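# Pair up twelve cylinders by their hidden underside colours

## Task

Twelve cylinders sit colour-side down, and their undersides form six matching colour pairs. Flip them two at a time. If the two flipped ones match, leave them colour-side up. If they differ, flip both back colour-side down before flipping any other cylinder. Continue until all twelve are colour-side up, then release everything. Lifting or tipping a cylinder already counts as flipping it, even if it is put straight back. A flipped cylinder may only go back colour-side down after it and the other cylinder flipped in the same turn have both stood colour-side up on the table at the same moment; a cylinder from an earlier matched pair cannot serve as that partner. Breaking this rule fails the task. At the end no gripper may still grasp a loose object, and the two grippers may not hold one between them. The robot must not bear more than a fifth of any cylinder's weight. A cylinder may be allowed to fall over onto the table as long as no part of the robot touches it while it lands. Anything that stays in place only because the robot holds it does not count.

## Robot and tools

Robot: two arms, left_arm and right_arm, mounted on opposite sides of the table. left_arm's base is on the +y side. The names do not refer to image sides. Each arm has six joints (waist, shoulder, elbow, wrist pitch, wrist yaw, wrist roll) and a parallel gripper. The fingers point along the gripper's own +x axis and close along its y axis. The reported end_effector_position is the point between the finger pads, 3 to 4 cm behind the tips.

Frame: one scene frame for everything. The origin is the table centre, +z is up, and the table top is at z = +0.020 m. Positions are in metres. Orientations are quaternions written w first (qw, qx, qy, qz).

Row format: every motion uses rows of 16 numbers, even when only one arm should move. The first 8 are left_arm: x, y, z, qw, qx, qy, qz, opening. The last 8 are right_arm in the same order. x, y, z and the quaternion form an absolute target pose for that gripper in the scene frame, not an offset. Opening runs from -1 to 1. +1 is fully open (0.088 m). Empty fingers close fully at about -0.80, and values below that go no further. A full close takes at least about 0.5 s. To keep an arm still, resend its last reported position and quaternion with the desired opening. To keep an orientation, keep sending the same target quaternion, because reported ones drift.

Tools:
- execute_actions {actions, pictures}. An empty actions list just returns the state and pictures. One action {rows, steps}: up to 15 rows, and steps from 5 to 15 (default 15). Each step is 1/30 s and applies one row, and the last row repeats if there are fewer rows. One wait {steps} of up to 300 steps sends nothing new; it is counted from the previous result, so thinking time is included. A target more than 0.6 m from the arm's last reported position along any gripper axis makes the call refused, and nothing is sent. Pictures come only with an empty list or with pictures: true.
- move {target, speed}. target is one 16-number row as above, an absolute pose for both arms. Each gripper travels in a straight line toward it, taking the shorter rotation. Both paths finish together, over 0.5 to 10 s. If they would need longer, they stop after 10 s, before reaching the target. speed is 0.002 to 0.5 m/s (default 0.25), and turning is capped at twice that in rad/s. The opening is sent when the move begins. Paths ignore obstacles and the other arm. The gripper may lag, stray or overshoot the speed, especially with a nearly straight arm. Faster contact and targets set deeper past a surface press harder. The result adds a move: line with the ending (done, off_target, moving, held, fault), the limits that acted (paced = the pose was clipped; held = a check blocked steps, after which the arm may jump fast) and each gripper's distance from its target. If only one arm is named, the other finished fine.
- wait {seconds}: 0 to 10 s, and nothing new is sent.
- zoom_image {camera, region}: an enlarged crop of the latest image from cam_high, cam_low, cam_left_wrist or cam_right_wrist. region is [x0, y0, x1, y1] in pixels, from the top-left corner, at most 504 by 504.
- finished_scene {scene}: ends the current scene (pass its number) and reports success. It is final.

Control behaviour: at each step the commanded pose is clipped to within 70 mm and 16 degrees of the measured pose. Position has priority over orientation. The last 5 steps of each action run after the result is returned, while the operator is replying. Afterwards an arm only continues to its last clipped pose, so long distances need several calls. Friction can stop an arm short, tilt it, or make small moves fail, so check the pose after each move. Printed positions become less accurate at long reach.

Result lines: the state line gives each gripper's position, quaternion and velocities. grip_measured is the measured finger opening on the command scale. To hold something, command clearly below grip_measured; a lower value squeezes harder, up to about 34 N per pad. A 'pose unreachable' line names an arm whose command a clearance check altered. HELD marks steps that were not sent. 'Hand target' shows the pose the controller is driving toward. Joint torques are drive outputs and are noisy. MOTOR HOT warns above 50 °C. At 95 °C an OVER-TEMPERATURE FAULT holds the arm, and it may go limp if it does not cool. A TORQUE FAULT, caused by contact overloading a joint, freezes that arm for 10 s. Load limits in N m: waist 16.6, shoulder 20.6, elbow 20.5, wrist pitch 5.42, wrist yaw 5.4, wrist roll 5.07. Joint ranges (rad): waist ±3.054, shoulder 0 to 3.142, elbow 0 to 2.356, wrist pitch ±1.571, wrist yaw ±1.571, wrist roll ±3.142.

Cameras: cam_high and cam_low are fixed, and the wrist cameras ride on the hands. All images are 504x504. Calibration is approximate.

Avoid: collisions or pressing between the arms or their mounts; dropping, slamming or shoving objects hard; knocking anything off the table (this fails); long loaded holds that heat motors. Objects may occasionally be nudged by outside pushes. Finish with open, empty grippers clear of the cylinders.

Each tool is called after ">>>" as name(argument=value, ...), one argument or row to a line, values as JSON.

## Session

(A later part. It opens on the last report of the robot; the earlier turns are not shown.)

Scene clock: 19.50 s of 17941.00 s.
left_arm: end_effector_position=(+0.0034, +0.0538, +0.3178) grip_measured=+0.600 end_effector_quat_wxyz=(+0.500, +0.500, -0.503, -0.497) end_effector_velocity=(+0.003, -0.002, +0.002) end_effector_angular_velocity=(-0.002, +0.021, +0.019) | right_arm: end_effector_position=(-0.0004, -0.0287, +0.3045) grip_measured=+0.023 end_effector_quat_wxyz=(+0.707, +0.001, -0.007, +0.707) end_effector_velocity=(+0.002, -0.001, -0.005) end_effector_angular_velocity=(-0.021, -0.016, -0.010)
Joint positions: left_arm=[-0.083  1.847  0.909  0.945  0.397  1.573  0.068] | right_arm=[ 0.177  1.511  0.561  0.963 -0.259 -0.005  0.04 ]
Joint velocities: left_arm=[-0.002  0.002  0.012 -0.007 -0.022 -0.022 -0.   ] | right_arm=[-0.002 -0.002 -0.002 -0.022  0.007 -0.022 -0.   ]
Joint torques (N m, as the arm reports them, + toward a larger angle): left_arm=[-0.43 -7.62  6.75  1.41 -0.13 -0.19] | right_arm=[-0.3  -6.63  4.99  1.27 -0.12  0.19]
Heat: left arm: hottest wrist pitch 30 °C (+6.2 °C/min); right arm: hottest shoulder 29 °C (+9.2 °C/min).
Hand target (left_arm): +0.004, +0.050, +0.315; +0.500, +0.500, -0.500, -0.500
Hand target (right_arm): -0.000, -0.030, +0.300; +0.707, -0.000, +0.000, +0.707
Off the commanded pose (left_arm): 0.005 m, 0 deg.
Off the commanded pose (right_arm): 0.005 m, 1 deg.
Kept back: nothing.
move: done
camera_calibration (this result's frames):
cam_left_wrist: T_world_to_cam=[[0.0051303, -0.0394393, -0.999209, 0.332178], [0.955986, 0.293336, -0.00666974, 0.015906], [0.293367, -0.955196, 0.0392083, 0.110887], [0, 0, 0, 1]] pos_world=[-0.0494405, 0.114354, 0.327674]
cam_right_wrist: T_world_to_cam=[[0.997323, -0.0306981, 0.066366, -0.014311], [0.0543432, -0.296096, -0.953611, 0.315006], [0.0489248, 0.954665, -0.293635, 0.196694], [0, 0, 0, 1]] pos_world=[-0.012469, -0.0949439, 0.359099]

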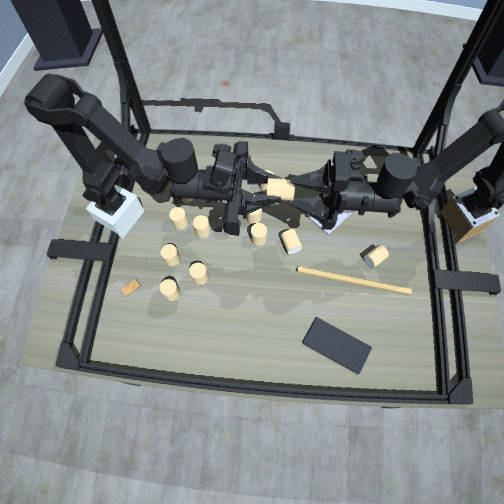

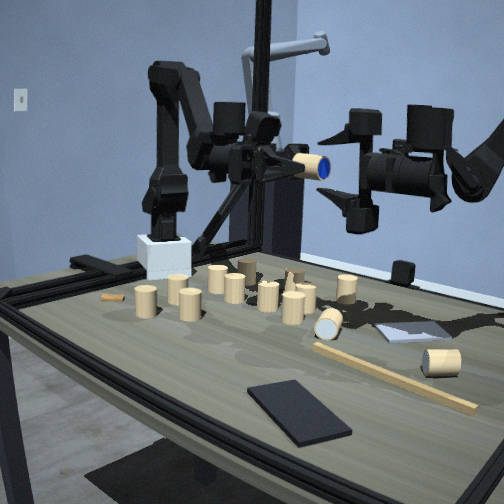

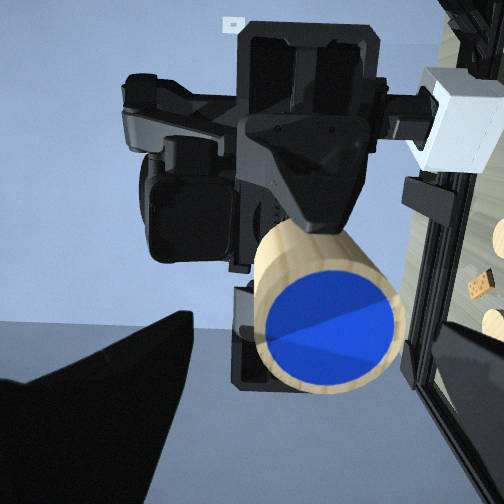

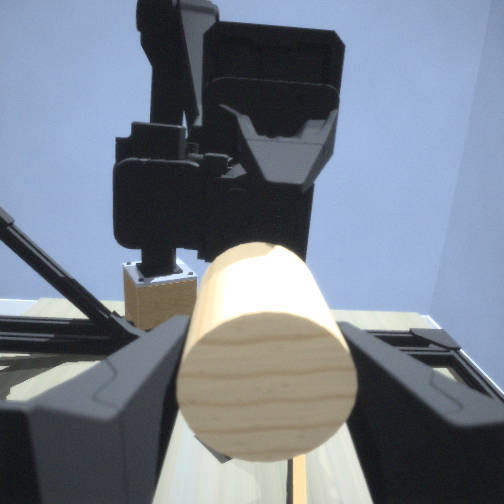

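>>> move(
  target=[0.004,0.015,0.309,0.5,0.5,-0.5,-0.5,0.6,0,-0.03,0.3,0.707,0,0,0.707,-0.4],
  speed=0.1,
)

>>> execute_actions(
  actions=[
    {"rows":[[0.004,0.015,0.309,0.5,0.5,-0.5,-0.5,-0.4,0,-0.03,0.3,0.707,0,0,0.707,-0.4]]},
  ],
  pictures=true,
)

Scene clock: 20.63 s of 17941.00 s.
left_arm: end_effector_position=(+0.0037, +0.0188, +0.3129) grip_measured=+0.600 end_effector_quat_wxyz=(+0.501, +0.499, -0.503, -0.497) end_effector_velocity=(+0.000, -0.002, +0.000) end_effector_angular_velocity=(+0.002, +0.008, +0.005) | right_arm: end_effector_position=(-0.0003, -0.0287, +0.3043) grip_measured=+0.023 end_effector_quat_wxyz=(+0.707, +0.001, -0.007, +0.707) end_effector_velocity=(-0.002, -0.001, -0.002) end_effector_angular_velocity=(-0.007, -0.006, +0.019)
Joint positions: left_arm=[-0.117  1.962  1.049  0.92   0.362  1.573  0.068] | right_arm=[ 0.177  1.512  0.561  0.963 -0.259 -0.005  0.04 ]
Joint velocities: left_arm=[-0.002  0.002  0.007 -0.007 -0.007 -0.007 -0.   ] | right_arm=[-0.002 -0.002 -0.002 -0.007 -0.022 -0.007 -0.   ]
Joint torques (N m, as the arm reports them, + toward a larger angle): left_arm=[-0.13 -8.33  6.89  1.41 -0.1  -0.13] | right_arm=[-0.31 -6.62  5.05  1.27 -0.12  0.19]
Heat: left arm: hottest wrist pitch 30 °C (+5.8 °C/min); right arm: hottest shoulder 29 °C (+8.7 °C/min).
Hand target (left_arm): +0.004, +0.015, +0.309; +0.500, +0.500, -0.500, -0.500
Hand target (right_arm): +0.000, -0.030, +0.300; +0.707, -0.000, +0.000, +0.707
Off the commanded pose (left_arm): 0.005 m, 0 deg.
Off the commanded pose (right_arm): 0.005 m, 1 deg.
Kept back: nothing.
move: done
camera_calibration (this result's frames):
cam_left_wrist: T_world_to_cam=[[0.00519812, -0.0402368, -0.999177, 0.325966], [0.955875, 0.293694, -0.00685422, 0.0258533], [0.293728, -0.955052, 0.039988, 0.0772782], [0, 0, 0, 1]] pos_world=[-0.0491057, 0.0793276, 0.322785]
cam_right_wrist: T_world_to_cam=[[0.997329, -0.0306736, 0.0662841, -0.0143819], [0.0542541, -0.296448, -0.953507, 0.31482], [0.0488973, 0.954556, -0.293992, 0.19674], [0, 0, 0, 1]] pos_world=[-0.0123569, -0.094912, 0.358977]

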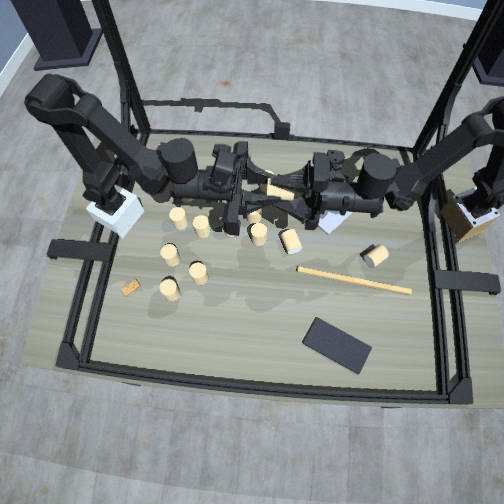

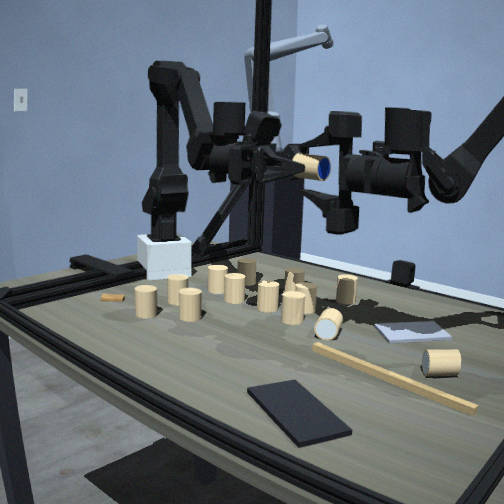

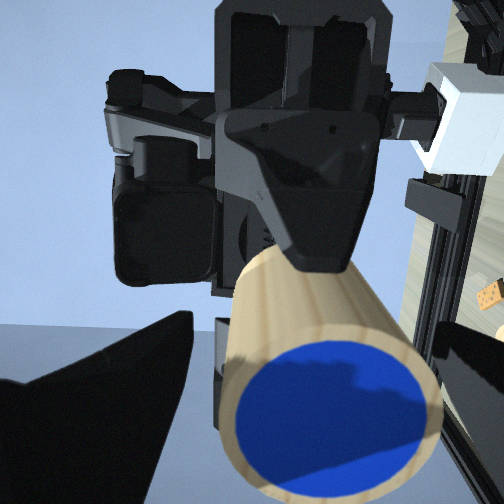

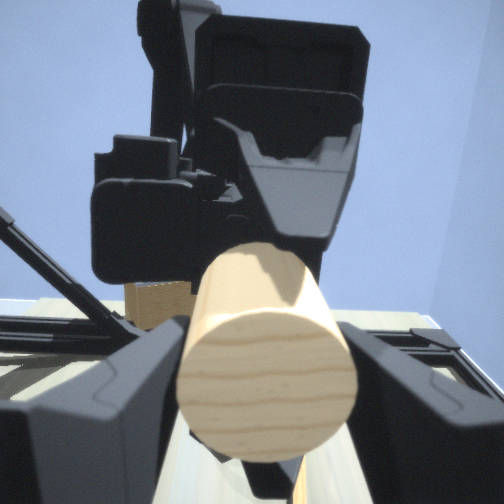

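Scene clock: 20.97 s of 17941.00 s.
left_arm: end_effector_position=(+0.0040, +0.0181, +0.3137) grip_measured=+0.017 end_effector_quat_wxyz=(+0.501, +0.499, -0.503, -0.497) end_effector_velocity=(-0.002, -0.001, -0.002) end_effector_angular_velocity=(+0.016, -0.001, -0.010) | right_arm: end_effector_position=(-0.0003, -0.0290, +0.3030) grip_measured=+0.023 end_effector_quat_wxyz=(+0.707, +0.001, -0.004, +0.707) end_effector_velocity=(-0.000, -0.002, -0.004) end_effector_angular_velocity=(-0.012, -0.004, +0.005)
Joint positions: left_arm=[-0.117  1.963  1.053  0.919  0.362  1.571  0.04 ] | right_arm=[ 0.177  1.512  0.559  0.96  -0.26  -0.003  0.04 ]
Joint velocities: left_arm=[-0.002 -0.002  0.002 -0.022  0.007  0.007 -0.   ] | right_arm=[-0.002 -0.002 -0.007 -0.007 -0.007 -0.007 -0.   ]
Joint torques (N m, as the arm reports them, + toward a larger angle): left_arm=[-0.12 -8.33  6.67  1.54 -0.06 -0.11] | right_arm=[-0.25 -6.66  5.3   1.43 -0.12  0.09]
Heat: left arm: hottest wrist pitch 30 °C (+5.7 °C/min); right arm: hottest shoulder 29 °C (+8.6 °C/min).
Steps of this call (steps 1 to 10: the first 10 steps of this action). Readings (end_effector_position):
1: left_arm (+0.0038, +0.0187, +0.3128) | right_arm (-0.0003, -0.0287, +0.3043)
2: left_arm (+0.0038, +0.0187, +0.3130) | right_arm (-0.0003, -0.0287, +0.3043)
4: left_arm (+0.0038, +0.0186, +0.3130) | right_arm (-0.0003, -0.0287, +0.3041)
8: left_arm (+0.0040, +0.0181, +0.3137) | right_arm (-0.0003, -0.0290, +0.3030)
10: the state above
camera_calibration (this result's frames):
cam_left_wrist: T_world_to_cam=[[0.00421302, -0.0416627, -0.999123, 0.326754], [0.955871, 0.293672, -0.00821528, 0.026238], [0.293757, -0.954998, 0.0410614, 0.0761549], [0, 0, 0, 1]] pos_world=[-0.0488278, 0.0786358, 0.323556]
cam_right_wrist: T_world_to_cam=[[0.997577, -0.030365, 0.0625873, -0.0131924], [0.0506003, -0.300664, -0.952387, 0.312984], [0.0477369, 0.953247, -0.298399, 0.197948], [0, 0, 0, 1]] pos_world=[-0.0121261, -0.0949907, 0.357975]

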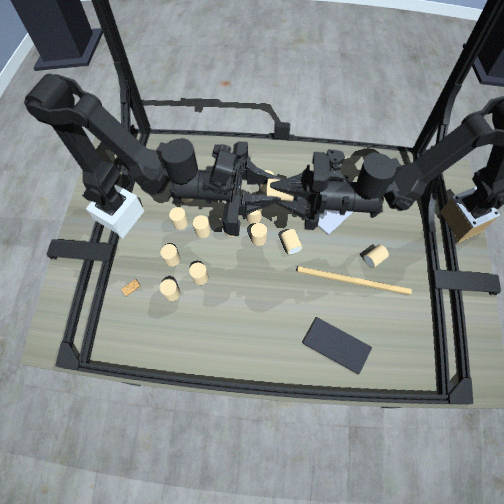

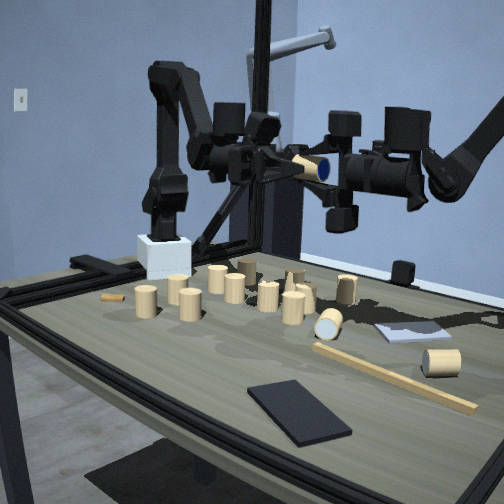

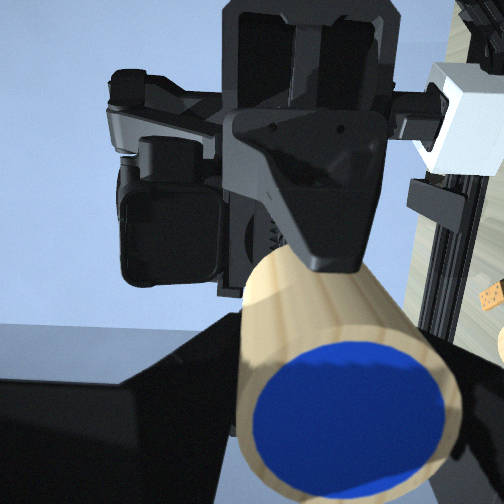

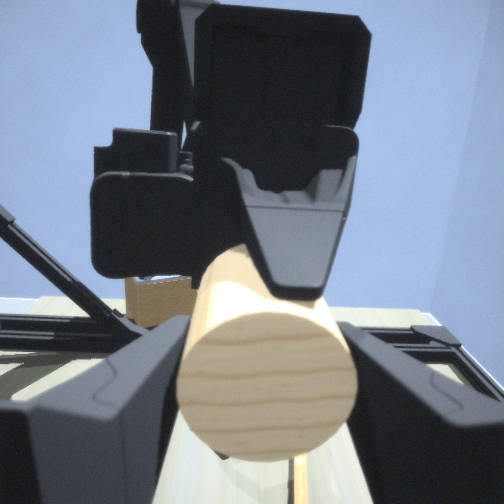

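>>> execute_actions(
  actions=[
    {"rows":[[0.004,0.015,0.309,0.5,0.5,-0.5,-0.5,-0.4,0,-0.03,0.3,0.707,0,0,0.707,0.5]],"steps":12},
    {},
  ],
)

>>> execute_actions(
  actions=[
    {"rows":[[0.004,0.015,0.309,0.5,0.5,-0.5,-0.5,-0.4,0,-0.03,0.3,0.707,0,0,0.707,0.5]],"steps":12},
  ],
)

>>> move(
  target=[0.004,0.07,0.309,0.5,0.5,-0.5,-0.5,-0.4,0,-0.07,0.3,0.707,0,0,0.707,0.5],
)

>>> move(
  target=[-0.17,0.2,0.1,0.5,0.5,0.5,-0.5,-0.4,0.09,-0.177,0.135,0.5,-0.5,0.5,0.5,0.5],
  speed=0.5,
)


Scene clock: 21.67 s of 17941.00 s.
left_arm: end_effector_position=(+0.0041, +0.0179, +0.3121) grip_measured=+0.017 end_effector_quat_wxyz=(+0.501, +0.499, -0.502, -0.498) end_effector_velocity=(-0.002, -0.002, -0.017) end_effector_angular_velocity=(+0.043, +0.024, -0.000) | right_arm: end_effector_position=(-0.0004, -0.0290, +0.3028) grip_measured=+0.394 end_effector_quat_wxyz=(+0.707, +0.001, -0.004, +0.707) end_effector_velocity=(-0.000, -0.001, +0.003) end_effector_angular_velocity=(+0.012, -0.011, +0.005)
Joint positions: left_arm=[-0.117  1.966  1.053  0.917  0.362  1.571  0.04 ] | right_arm=[ 0.177  1.512  0.558  0.96  -0.26  -0.003  0.058]
Joint velocities: left_arm=[-0.007  0.022 -0.002 -0.022 -0.007 -0.007 -0.   ] | right_arm=[-0.002 -0.007 -0.002  0.007 -0.007 -0.007  0.062]
Joint torques (N m, as the arm reports them, + toward a larger angle): left_arm=[-0.35 -8.84  6.74  1.61 -0.14 -0.07] | right_arm=[-0.24 -6.65  5.3   1.44 -0.11  0.09]
Heat: left arm: hottest wrist pitch 30 °C (+5.5 °C/min); right arm: hottest shoulder 29 °C (+8.3 °C/min).
Off your previous action's commanded pose (left_arm): 0.006 m, 1 deg at its last step (step 5 of this call).
Off your previous action's commanded pose (right_arm): 0.003 m, 0 deg at its last step (step 5 of this call).
Steps of this call (steps 1 to 5: the last 5 steps of your previous action; steps 6 to 14: nothing new was sent; steps 15 to 21: the first 7 steps of this action). Readings (end_effector_position):
15: left_arm (+0.0040, +0.0181, +0.3137) | right_arm (-0.0003, -0.0290, +0.3028)
16: left_arm (+0.0040, +0.0181, +0.3137) | right_arm (-0.0003, -0.0290, +0.3028)
18: left_arm (+0.0040, +0.0181, +0.3137) | right_arm (-0.0004, -0.0290, +0.3030)
21: the state above

Scene clock: 23.07 s of 17941.00 s.
left_arm: end_effector_position=(+0.0045, +0.0663, +0.3062) grip_measured=+0.016 end_effector_quat_wxyz=(+0.499, +0.501, -0.498, -0.502) end_effector_velocity=(-0.001, +0.003, -0.001) end_effector_angular_velocity=(+0.007, -0.004, -0.005) | right_arm: end_effector_position=(+0.0002, -0.0671, +0.3026) grip_measured=+0.500 end_effector_quat_wxyz=(+0.707, +0.001, -0.004, +0.707) end_effector_velocity=(-0.001, -0.003, -0.002) end_effector_angular_velocity=(-0.007, -0.005, +0.005)
Joint positions: left_arm=[-0.066  1.837  0.848  0.982  0.413  1.571  0.04 ] | right_arm=[ 0.131  1.355  0.429  0.932 -0.305 -0.003  0.063]
Joint velocities: left_arm=[ 0.002 -0.012 -0.012 -0.007  0.007  0.007 -0.   ] | right_arm=[-0.002 -0.012 -0.012 -0.007 -0.007 -0.007 -0.   ]
Joint torques (N m, as the arm reports them, + toward a larger angle): left_arm=[  0.18 -10.6    4.47   1.85   0.11  -0.07] | right_arm=[-0.29 -6.57  4.8   1.15 -0.12  0.11]
Heat: left arm: hottest wrist pitch 30 °C (+5.2 °C/min); right arm: hottest shoulder 29 °C (+7.8 °C/min).
Hand target (left_arm): +0.004, +0.070, +0.309; +0.500, +0.500, -0.500, -0.500
Hand target (right_arm): +0.000, -0.070, +0.300; +0.707, +0.000, -0.000, +0.707
Off your previous action's commanded pose (left_arm): 0.004 m, 0 deg at its last step (step 5 of this call).
Off your previous action's commanded pose (right_arm): 0.003 m, 0 deg at its last step (step 5 of this call).
Off the commanded pose (left_arm): 0.005 m, 0 deg.
Off the commanded pose (right_arm): 0.004 m, 0 deg.
Kept back: nothing.
move: done
camera_calibration (this result's frames):
cam_left_wrist: T_world_to_cam=[[-0.00162277, -0.0271719, -0.999629, 0.320503], [0.955707, 0.294164, -0.00954744, 0.0119357], [0.294315, -0.955369, 0.025491, 0.127182], [0, 0, 0, 1]] pos_world=[-0.0483185, 0.126703, 0.317256]
cam_right_wrist: T_world_to_cam=[[0.997559, -0.0303606, 0.0628884, -0.0149159], [0.0508849, -0.300747, -0.952346, 0.301114], [0.0478272, 0.953221, -0.298468, 0.234189], [0, 0, 0, 1]] pos_world=[-0.0116433, -0.133127, 0.3576]

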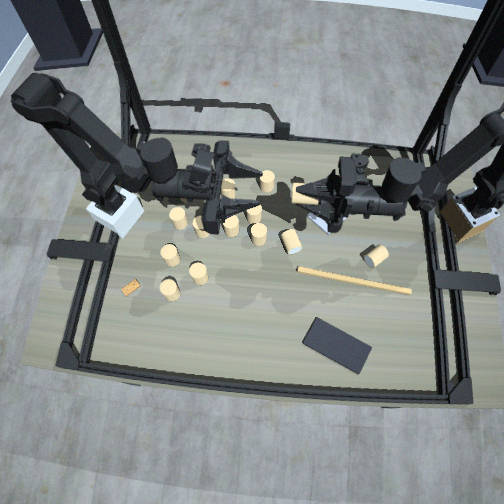

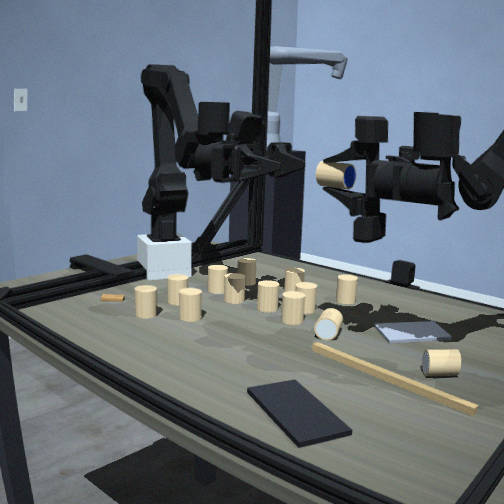

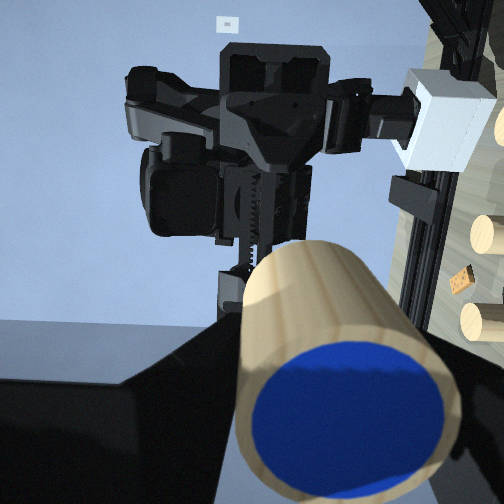

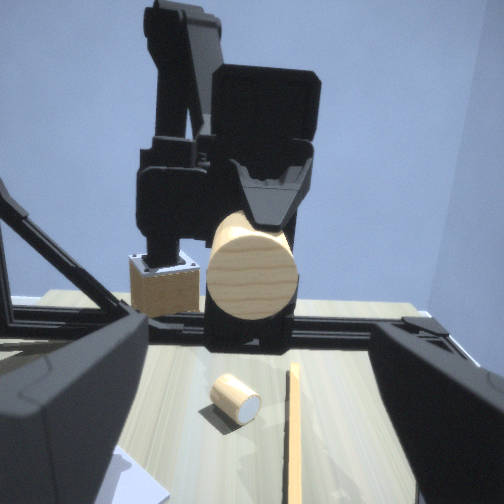

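Scene clock: 25.77 s of 17941.00 s.
left_arm: end_effector_position=(-0.1699, +0.1999, +0.1002) grip_measured=+0.015 end_effector_quat_wxyz=(+0.501, +0.496, +0.501, -0.502) end_effector_velocity=(-0.001, +0.007, -0.003) end_effector_angular_velocity=(+0.032, +0.004, +0.005) | right_arm: end_effector_position=(+0.0871, -0.1788, +0.1375) grip_measured=+0.500 end_effector_quat_wxyz=(+0.498, -0.498, +0.498, +0.506) end_effector_velocity=(+0.002, +0.000, -0.003) end_effector_angular_velocity=(-0.006, -0.005, +0.005)
Joint positions: left_arm=[-0.588  1.985  1.118 -0.697  0.006 -0.114  0.04 ] | right_arm=[-0.116  1.758  1.081 -0.891 -0.011 -0.56   0.064]
Joint velocities: left_arm=[-0.002  0.007 -0.002 -0.022  0.007 -0.007  0.   ] | right_arm=[-0.002  0.012  0.002  0.007  0.007 -0.007 -0.   ]
Joint torques (N m, as the arm reports them, + toward a larger angle): left_arm=[-0.04 -7.17  5.71  0.18  0.09 -0.11] | right_arm=[-0.28 -6.85  6.58 -0.09  0.   -0.22]
Heat: left arm: hottest wrist pitch 30 °C (+4.7 °C/min); right arm: hottest shoulder 29 °C (+7.0 °C/min).
Hand target (left_arm): -0.171, +0.198, +0.098; +0.500, +0.495, +0.505, -0.500
Hand target (right_arm): +0.089, -0.178, +0.136; +0.495, -0.501, +0.499, +0.505
Off the commanded pose (left_arm): 0.000 m, 1 deg.
Off the commanded pose (right_arm): 0.004 m, 1 deg.
Kept back: nothing.
move: done
camera_calibration (this result's frames):
cam_left_wrist: T_world_to_cam=[[-0.999634, -0.00422535, -0.026727, -0.153745], [-0.0117322, 0.957741, 0.287393, -0.189442], [0.0243832, 0.287601, -0.95744, 0.115509], [0, 0, 0, 1]] pos_world=[-0.158728, 0.147566, 0.160928]
cam_right_wrist: T_world_to_cam=[[0.997544, 0.0662344, 0.0227698, -0.0718791], [0.0564141, -0.952511, 0.299232, -0.183293], [0.0415079, -0.297213, -0.953909, 0.154275], [0, 0, 0, 1]] pos_world=[0.0756393, -0.123975, 0.203648]

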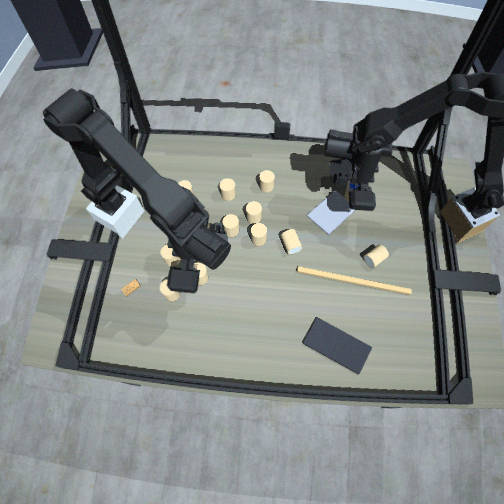

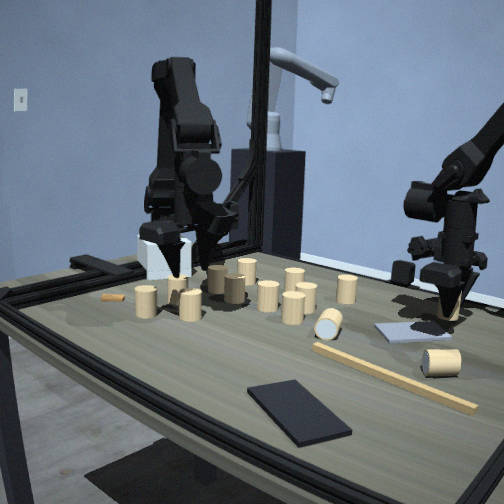

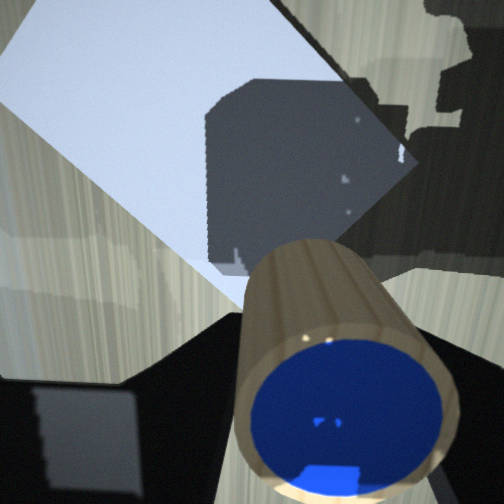

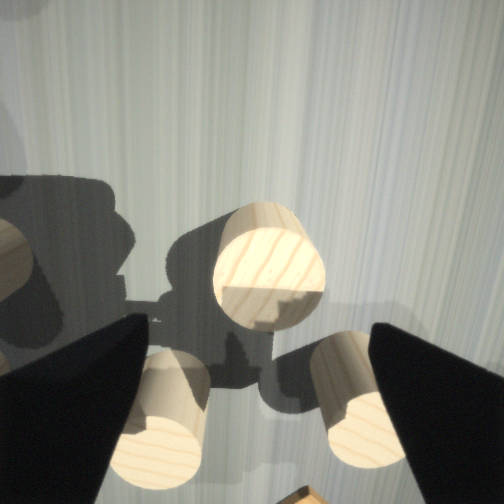

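>>> move(
  target=[-0.19,0.25,0.078,0.5,0.5,0.5,-0.5,-0.4,0.091,-0.179,0.073,0.5,-0.5,0.5,0.5,0.5],
  speed=0.15,
)

Scene clock: 26.93 s of 17941.00 s.
left_arm: end_effector_position=(-0.1901, +0.2482, +0.0767) grip_measured=+0.015 end_effector_quat_wxyz=(+0.498, +0.501, +0.502, -0.499) end_effector_velocity=(+0.001, +0.009, -0.001) end_effector_angular_velocity=(+0.030, -0.014, +0.015) | right_arm: end_effector_position=(+0.0916, -0.1756, +0.0787) grip_measured=+0.500 end_effector_quat_wxyz=(+0.504, -0.499, +0.493, +0.504) end_effector_velocity=(-0.002, -0.003, -0.003) end_effector_angular_velocity=(-0.011, +0.015, +0.005)
Joint positions: left_arm=[-0.678  1.918  0.895 -0.553  0.004 -0.198  0.04 ] | right_arm=[-0.119  1.887  0.975 -0.642 -0.003 -0.56   0.064]
Joint velocities: left_arm=[-0.007 -0.002 -0.012 -0.022 -0.007 -0.022 -0.   ] | right_arm=[-0.002  0.007 -0.002 -0.007 -0.007 -0.007 -0.   ]
Joint torques (N m, as the arm reports them, + toward a larger angle): left_arm=[ 0.15 -9.1   3.09  0.49 -0.1  -0.09] | right_arm=[-0.31 -7.14  3.55  0.3   0.    0.06]
Heat: left arm: hottest shoulder 30 °C (+4.5 °C/min); right arm: hottest shoulder 29 °C (+6.7 °C/min).
Hand target (left_arm): -0.190, +0.250, +0.078; +0.500, +0.500, +0.500, -0.500
Hand target (right_arm): +0.091, -0.180, +0.073; +0.500, -0.500, +0.500, +0.500
Off the commanded pose (left_arm): 0.002 m, 0 deg.
Off the commanded pose (right_arm): 0.007 m, 1 deg.
Kept back: nothing.
move: done
camera_calibration (this result's frames):
cam_left_wrist: T_world_to_cam=[[-0.999545, 0.00108836, -0.0301513, -0.175456], [-0.00799325, 0.954087, 0.299424, -0.228515], [0.0290928, 0.299529, -0.953644, 0.0772541], [0, 0, 0, 1]] pos_world=[-0.17945, 0.195074, 0.136805]
cam_right_wrist: T_world_to_cam=[[0.997322, 0.0628656, 0.0373809, -0.076899], [0.0492605, -0.955137, 0.29204, -0.162111], [0.0540631, -0.289416, -0.955675, 0.0993632], [0, 0, 0, 1]] pos_world=[0.0793068, -0.121246, 0.145176]

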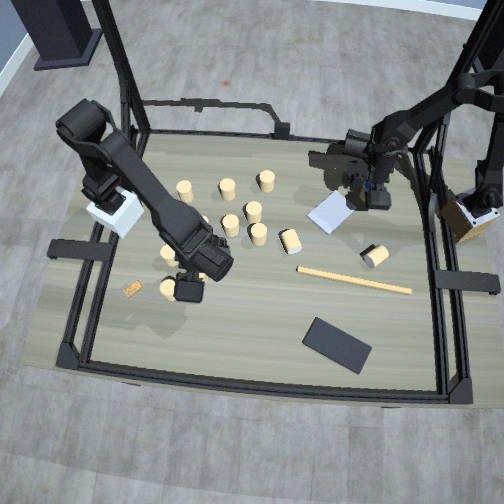

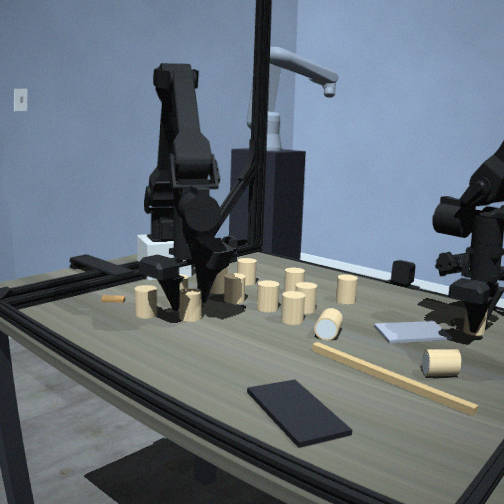

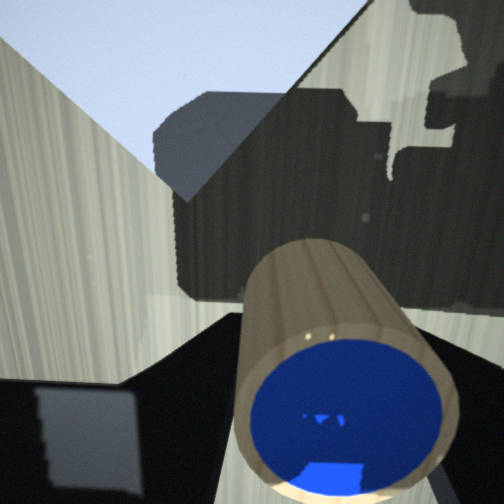

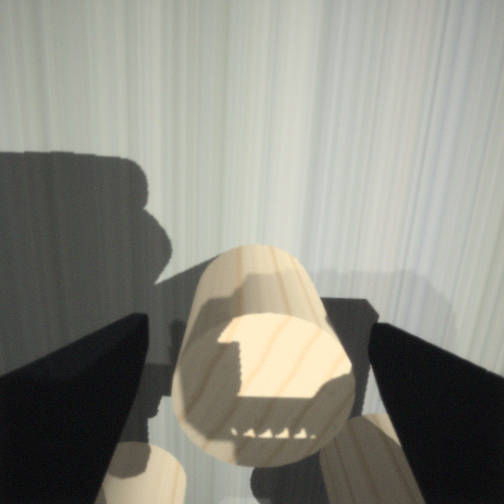

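>>> execute_actions(
  actions=[
    {"rows":[[-0.19,0.25,0.07,0.5,0.5,0.5,-0.5,-0.4,0.091,-0.179,0.073,0.5,-0.5,0.5,0.5,-0.4],[-0.19,0.25,0.065,0.5,0.5,0.5,-0.5,-0.4,0.091,-0.179,0.073,0.5,-0.5,0.5,0.5,-0.4],[-0.19,0.25,0.058,0.5,0.5,0.5,-0.5,-0.4,0.091,-0.179,0.073,0.5,-0.5,0.5,0.5,-0.4]]},
  ],
)

>>> execute_actions(
  actions=[
    {"steps":10},
  ],
)

Scene clock: 27.43 s of 17941.00 s.
left_arm: end_effector_position=(-0.1905, +0.2460, +0.0653) grip_measured=+0.015 end_effector_quat_wxyz=(+0.502, +0.495, +0.498, -0.505) end_effector_velocity=(-0.002, -0.012, -0.000) end_effector_angular_velocity=(-0.061, +0.005, +0.005) | right_arm: end_effector_position=(+0.0918, -0.1756, +0.0779) grip_measured=+0.022 end_effector_quat_wxyz=(+0.504, -0.499, +0.493, +0.503) end_effector_velocity=(-0.000, +0.000, +0.003) end_effector_angular_velocity=(+0.006, +0.005, +0.020)
Joint positions: left_arm=[-0.678  1.946  0.873 -0.483  0.003 -0.198  0.04 ] | right_arm=[-0.119  1.89   0.975 -0.64  -0.002 -0.56   0.04 ]
Joint velocities: left_arm=[-0.002 -0.002 -0.007  0.066 -0.007 -0.007  0.   ] | right_arm=[-0.002 -0.007  0.002 -0.007 -0.007 -0.022 -0.   ]
Joint torques (N m, as the arm reports them, + toward a larger angle): left_arm=[-0.15 -5.61  2.86  0.98 -0.15 -0.11] | right_arm=[-0.3  -7.02  3.87  0.26 -0.03  0.06]
Heat: left arm: hottest shoulder 30 °C (+4.4 °C/min); right arm: hottest shoulder 29 °C (+6.6 °C/min).
Steps of this call (steps 1 to 5: nothing new was sent; steps 6 to 15: the first 10 steps of this action). Readings (end_effector_position):
6: left_arm (-0.1903, +0.2479, +0.0762) | right_arm (+0.0917, -0.1754, +0.0784)
7: left_arm (-0.1905, +0.2466, +0.0756) | right_arm (+0.0917, -0.1755, +0.0783)
9: left_arm (-0.1909, +0.2442, +0.0724) | right_arm (+0.0915, -0.1756, +0.0780)
13: left_arm (-0.1906, +0.2459, +0.0656) | right_arm (+0.0918, -0.1756, +0.0779)
15: the state above

Scene clock: 27.77 s of 17941.00 s.
left_arm: end_effector_position=(-0.1908, +0.2445, +0.0652) grip_measured=+0.015 end_effector_quat_wxyz=(+0.503, +0.493, +0.496, -0.507) end_effector_velocity=(-0.000, -0.004, +0.002) end_effector_angular_velocity=(-0.018, -0.004, +0.005) | right_arm: end_effector_position=(+0.0919, -0.1756, +0.0779) grip_measured=+0.022 end_effector_quat_wxyz=(+0.504, -0.499, +0.493, +0.503) end_effector_velocity=(-0.004, -0.006, -0.001) end_effector_angular_velocity=(-0.019, +0.020, +0.020)
Joint positions: left_arm=[-0.678  1.947  0.873 -0.475  0.003 -0.198  0.04 ] | right_arm=[-0.119  1.89   0.975 -0.64  -0.002 -0.56   0.04 ]
Joint velocities: left_arm=[-0.002 -0.007  0.002  0.007 -0.007 -0.007 -0.   ] | right_arm=[-0.002 -0.002 -0.007 -0.022 -0.007 -0.022 -0.   ]
Joint torques (N m, as the arm reports them, + toward a larger angle): left_arm=[-0.02 -5.54  3.06  0.89 -0.14 -0.08] | right_arm=[-0.3  -7.03  3.88  0.26 -0.03  0.05]
Heat: left arm: hottest shoulder 30 °C (+4.3 °C/min); right arm: hottest shoulder 29 °C (+6.5 °C/min).
Hand target (left_arm): -0.190, +0.250, +0.058; +0.500, +0.500, +0.500, -0.500
Hand target (right_arm): +0.091, -0.179, +0.073; +0.500, -0.500, +0.500, +0.500
Off the commanded pose (left_arm): 0.009 m, 1 deg.
Off the commanded pose (right_arm): 0.006 m, 1 deg.
Kept back: nothing.
Steps of this call (steps 1 to 5: the last 5 steps of your previous action; steps 6 to 10: nothing new was sent). Readings (end_effector_position):
1: left_arm (-0.1906, +0.2455, +0.0652) | right_arm (+0.0919, -0.1756, +0.0779)
2: left_arm (-0.1907, +0.2452, +0.0652) | right_arm (+0.0919, -0.1756, +0.0779)
4: left_arm (-0.1908, +0.2449, +0.0652) | right_arm (+0.0919, -0.1756, +0.0779)
8: left_arm (-0.1908, +0.2445, +0.0652) | right_arm (+0.0919, -0.1756, +0.0779)
10: the state above

>>> execute_actions(
  actions=[
    {"rows":[[-0.19,0.247,0.064,0.5,0.5,0.5,-0.5,0.5,0.091,-0.179,0.1,0.5,-0.5,0.5,0.5,-0.4]],"steps":12},
  ],
)

>>> execute_actions(
  actions=[
    {"rows":[[-0.19,0.247,0.1,0.5,0.5,0.5,-0.5,0.5,0.091,-0.179,0.13,0.5,-0.5,0.5,0.5,-0.4],[-0.19,0.247,0.1,0.5,0.5,0.5,-0.5,0.5,0.091,-0.179,0.13,0.5,-0.5,0.5,0.5,-0.4],[-0.19,0.247,0.1,0.5,0.5,0.5,-0.5,0.5,0.091,-0.179,0.13,0.5,-0.5,0.5,0.5,-0.4],[-0.19,0.247,0.14,0.5,0.5,0.5,-0.5,0.5,0.091,-0.179,0.17,0.5,-0.5,0.5,0.5,-0.4]],"steps":15},
  ],
)

>>> move(
  target=[-0.002,0.075,0.306,0.5,0.5,-0.5,-0.5,0.6,0,-0.03,0.3,0.707,0,0,0.707,-0.4],
  speed=0.5,
)

>>> move(
  target=[-0.002,0.02,0.306,0.5,0.5,-0.5,-0.5,0.6,0,-0.03,0.3,0.707,0,0,0.707,-0.4],
  speed=0.15,
)

Scene clock: 28.50 s of 17941.00 s.
left_arm: end_effector_position=(-0.1902, +0.2473, +0.0652) grip_measured=+0.391 end_effector_quat_wxyz=(+0.501, +0.497, +0.499, -0.503) end_effector_velocity=(-0.001, +0.002, +0.002) end_effector_angular_velocity=(+0.004, +0.007, +0.019) | right_arm: end_effector_position=(+0.0887, -0.1808, +0.0917) grip_measured=+0.022 end_effector_quat_wxyz=(+0.494, -0.502, +0.503, +0.501) end_effector_velocity=(+0.010, +0.013, +0.049) end_effector_angular_velocity=(+0.048, -0.038, -0.010)
Joint positions: left_arm=[-0.678  1.947  0.874 -0.49   0.003 -0.198  0.058] | right_arm=[-0.119  1.857  0.998 -0.724 -0.002 -0.56   0.04 ]
Joint velocities: left_arm=[-0.002 -0.007 -0.002 -0.007  0.007 -0.022  0.049] | right_arm=[-0.002 -0.105  0.095 -0.139  0.007  0.007 -0.   ]
Joint torques (N m, as the arm reports them, + toward a larger angle): left_arm=[-0.27 -6.41  4.43  0.23 -0.14 -0.05] | right_arm=[-0.28 -9.56  5.69 -0.17 -0.03  0.06]
Heat: left arm: hottest shoulder 30 °C (+4.2 °C/min); right arm: hottest shoulder 29 °C (+6.3 °C/min).
Steps of this call (steps 1 to 15: nothing new was sent; steps 16 to 22: the first 7 steps of this action). Readings (end_effector_position):
16: left_arm (-0.1909, +0.2444, +0.0652) | right_arm (+0.0912, -0.1768, +0.0792)
17: left_arm (-0.1908, +0.2445, +0.0652) | right_arm (+0.0896, -0.1794, +0.0812)
19: left_arm (-0.1905, +0.2457, +0.0653) | right_arm (+0.0879, -0.1820, +0.0857)
22: the state above

Scene clock: 29.00 s of 17941.00 s.
left_arm: end_effector_position=(-0.1905, +0.2456, +0.1295) grip_measured=+0.498 end_effector_quat_wxyz=(+0.501, +0.497, +0.499, -0.503) end_effector_velocity=(+0.001, -0.006, +0.102) end_effector_angular_velocity=(-0.011, -0.020, +0.005) | right_arm: end_effector_position=(+0.0913, -0.1765, +0.1608) grip_measured=+0.022 end_effector_quat_wxyz=(+0.502, -0.500, +0.495, +0.503) end_effector_velocity=(+0.000, -0.003, +0.087) end_effector_angular_velocity=(-0.027, +0.008, +0.005)
Joint positions: left_arm=[-0.678  1.782  0.977 -0.758  0.003 -0.198  0.063] | right_arm=[-0.119  1.732  1.15  -0.978 -0.002 -0.56   0.04 ]
Joint velocities: left_arm=[-0.002 -0.208  0.217 -0.418 -0.022 -0.007  0.   ] | right_arm=[-0.002 -0.1    0.247 -0.374  0.007 -0.007 -0.   ]
Joint torques (N m, as the arm reports them, + toward a larger angle): left_arm=[-0.25 -7.38  4.46 -0.01 -0.12 -0.01] | right_arm=[-0.27 -8.08  5.68 -0.22 -0.03  0.07]
Heat: left arm: hottest shoulder 30 °C (+4.1 °C/min); right arm: hottest shoulder 29 °C (+6.2 °C/min).
Off your previous action's commanded pose (left_arm): 0.002 m, 0 deg at its last step (step 5 of this call).
Off your previous action's commanded pose (right_arm): 0.006 m, 1 deg at its last step (step 5 of this call).
Steps of this call (steps 1 to 5: the last 5 steps of your previous action; steps 6 to 15: the first 10 steps of this action). Readings (end_effector_position):
6: left_arm (-0.1897, +0.2498, +0.0681) | right_arm (+0.0879, -0.1821, +0.0979)
7: left_arm (-0.1890, +0.2531, +0.0721) | right_arm (+0.0865, -0.1843, +0.1017)
9: left_arm (-0.1887, +0.2548, +0.0848) | right_arm (+0.0867, -0.1839, +0.1155)
13: left_arm (-0.1900, +0.2484, +0.1196) | right_arm (+0.0905, -0.1779, +0.1514)
15: the state above

Scene clock: 32.17 s of 17941.00 s.
left_arm: end_effector_position=(-0.0031, +0.0792, +0.3090) grip_measured=+0.600 end_effector_quat_wxyz=(+0.496, +0.500, -0.504, -0.500) end_effector_velocity=(+0.003, -0.001, -0.002) end_effector_angular_velocity=(+0.007, +0.010, -0.000) | right_arm: end_effector_position=(+0.0017, -0.0286, +0.3049) grip_measured=+0.022 end_effector_quat_wxyz=(+0.711, -0.002, -0.010, +0.703) end_effector_velocity=(+0.002, +0.000, +0.001) end_effector_angular_velocity=(+0.012, -0.010, -0.010)
Joint positions: left_arm=[-0.068  1.787  0.789  0.999  0.418  1.578  0.068] | right_arm=[ 0.175  1.511  0.562  0.962 -0.25  -0.014  0.04 ]
Joint velocities: left_arm=[ 0.007  0.007  0.007 -0.007  0.007 -0.007  0.   ] | right_arm=[-0.002  0.007 -0.002  0.022  0.007 -0.007  0.   ]
Joint torques (N m, as the arm reports them, + toward a larger angle): left_arm=[ 0.17 -6.21  6.45  1.79  0.15  0.11] | right_arm=[ 0.28 -5.74  4.92  1.64  0.05  0.21]
Heat: left arm: hottest shoulder 30 °C (+3.7 °C/min); right arm: hottest shoulder 29 °C (+5.6 °C/min).
Hand target (left_arm): -0.001, +0.077, +0.308; +0.495, +0.500, -0.505, -0.499
Hand target (right_arm): +0.001, -0.029, +0.299; +0.711, -0.003, -0.003, +0.703
Off your previous action's commanded pose (left_arm): 0.007 m, 1 deg at its last step (step 5 of this call).
Off your previous action's commanded pose (right_arm): 0.006 m, 1 deg at its last step (step 5 of this call).
Off the commanded pose (left_arm): 0.005 m, 1 deg.
Off the commanded pose (right_arm): 0.005 m, 1 deg.
Kept back: nothing.
move: done
camera_calibration (this result's frames):
cam_left_wrist: T_world_to_cam=[[0.00751217, -0.0338615, -0.999398, 0.324091], [0.957985, 0.286807, -0.00251667, 0.0138564], [0.286719, -0.95739, 0.0345933, 0.138915], [0, 0, 0, 1]] pos_world=[-0.0555386, 0.139996, 0.319125]
cam_right_wrist: T_world_to_cam=[[0.996306, -0.041499, 0.0751778, -0.0194638], [0.0596038, -0.296026, -0.953318, 0.315174], [0.0618163, 0.954278, -0.292459, 0.196271], [0, 0, 0, 1]] pos_world=[-0.0115264, -0.0948048, 0.359326]

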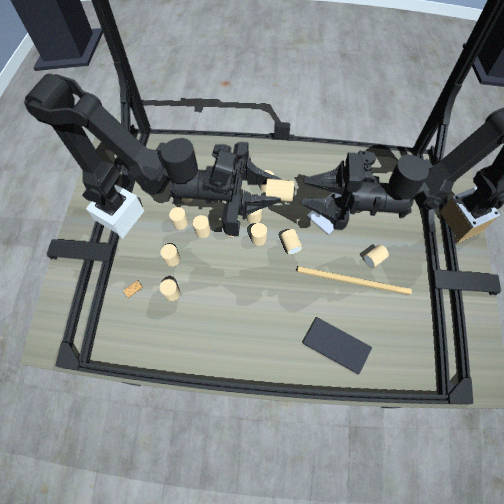

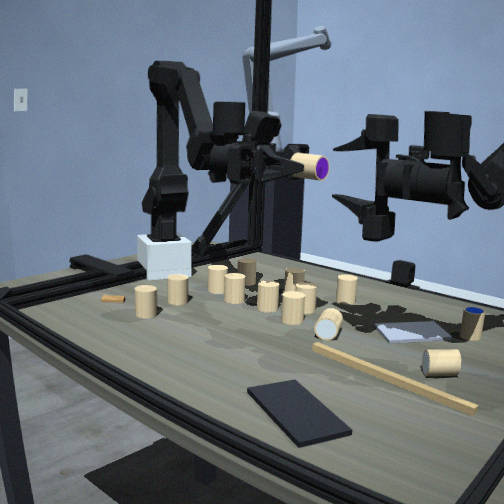

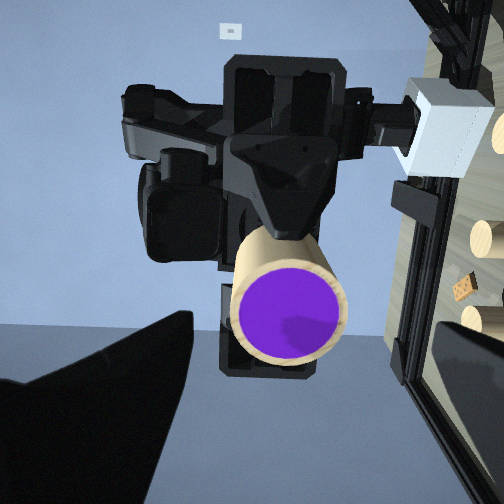

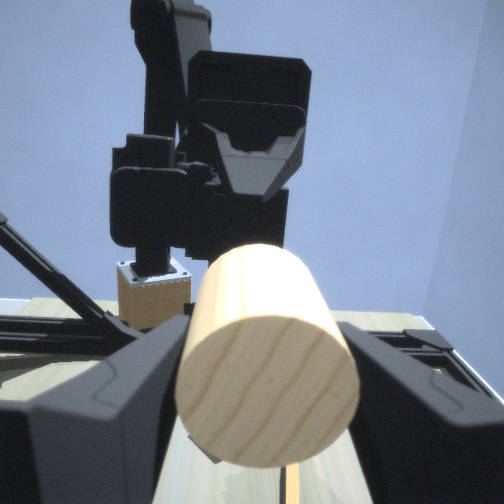

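Scene clock: 33.10 s of 17941.00 s.
left_arm: end_effector_position=(-0.0022, +0.0239, +0.3097) grip_measured=+0.600 end_effector_quat_wxyz=(+0.500, +0.500, -0.503, -0.497) end_effector_velocity=(+0.003, -0.003, -0.003) end_effector_angular_velocity=(+0.007, -0.005, +0.020) | right_arm: end_effector_position=(+0.0003, -0.0287, +0.3046) grip_measured=+0.022 end_effector_quat_wxyz=(+0.708, +0.001, -0.007, +0.707) end_effector_velocity=(+0.002, -0.002, -0.004) end_effector_angular_velocity=(-0.012, +0.011, -0.010)
Joint positions: left_arm=[-0.127  1.949  1.013  0.943  0.352  1.573  0.068] | right_arm=[ 0.175  1.511  0.561  0.962 -0.259 -0.006  0.04 ]
Joint velocities: left_arm=[-0.002  0.012  0.012 -0.007 -0.022  0.007  0.   ] | right_arm=[-0.002 -0.002 -0.007 -0.007  0.007  0.007 -0.   ]
Joint torques (N m, as the arm reports them, + toward a larger angle): left_arm=[-0.31 -8.08  6.88  1.48 -0.12 -0.08] | right_arm=[-0.13 -6.64  4.95  1.28 -0.12  0.19]
Heat: left arm: hottest shoulder 30 °C (+3.6 °C/min); right arm: hottest shoulder 30 °C (+7.3 °C/min).
Hand target (left_arm): -0.002, +0.020, +0.306; +0.500, +0.500, -0.500, -0.500
Hand target (right_arm): -0.000, -0.030, +0.300; +0.707, -0.000, +0.000, +0.707
Off the commanded pose (left_arm): 0.005 m, 0 deg.
Off the commanded pose (right_arm): 0.005 m, 1 deg.
Kept back: nothing.
move: done
camera_calibration (this result's frames):
cam_left_wrist: T_world_to_cam=[[0.0055097, -0.0402628, -0.999174, 0.323019], [0.955876, 0.293697, -0.00656388, 0.0299283], [0.293718, -0.95505, 0.0401044, 0.0839528], [0, 0, 0, 1]] pos_world=[-0.055046, 0.0843949, 0.319582]
cam_right_wrist: T_world_to_cam=[[0.997249, -0.0322242, 0.0667508, -0.015208], [0.0542579, -0.29618, -0.95359, 0.315007], [0.0504989, 0.954588, -0.293617, 0.196737], [0, 0, 0, 1]] pos_world=[-0.0118604, -0.0949939, 0.359168]

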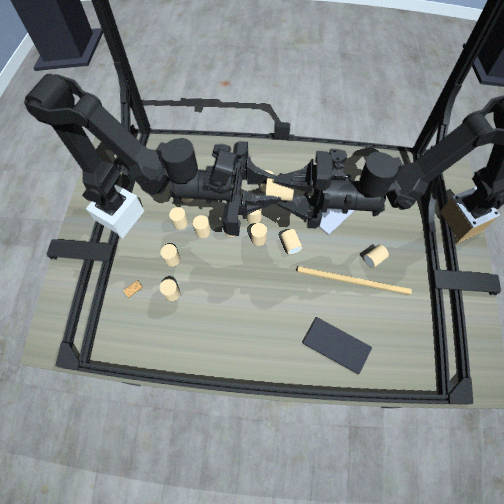

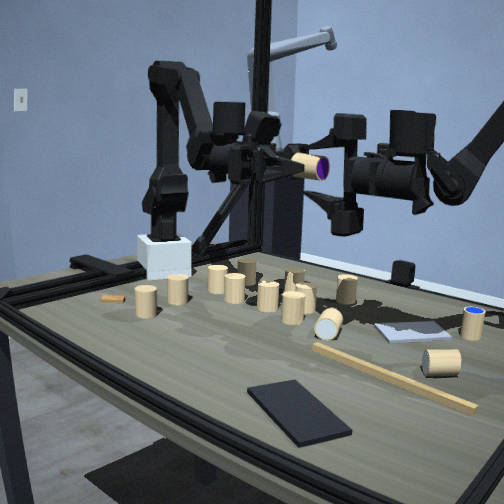

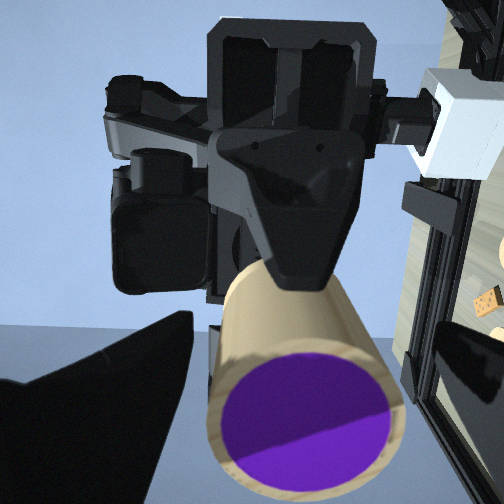

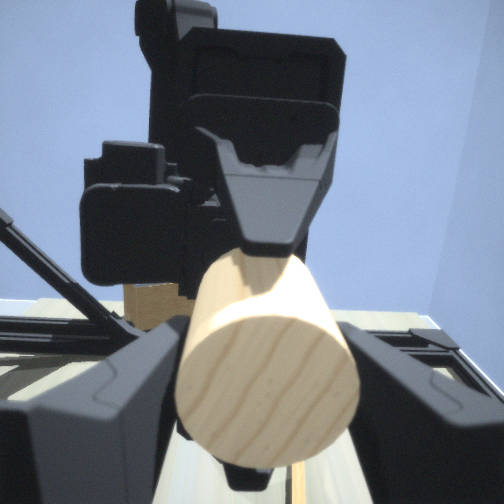

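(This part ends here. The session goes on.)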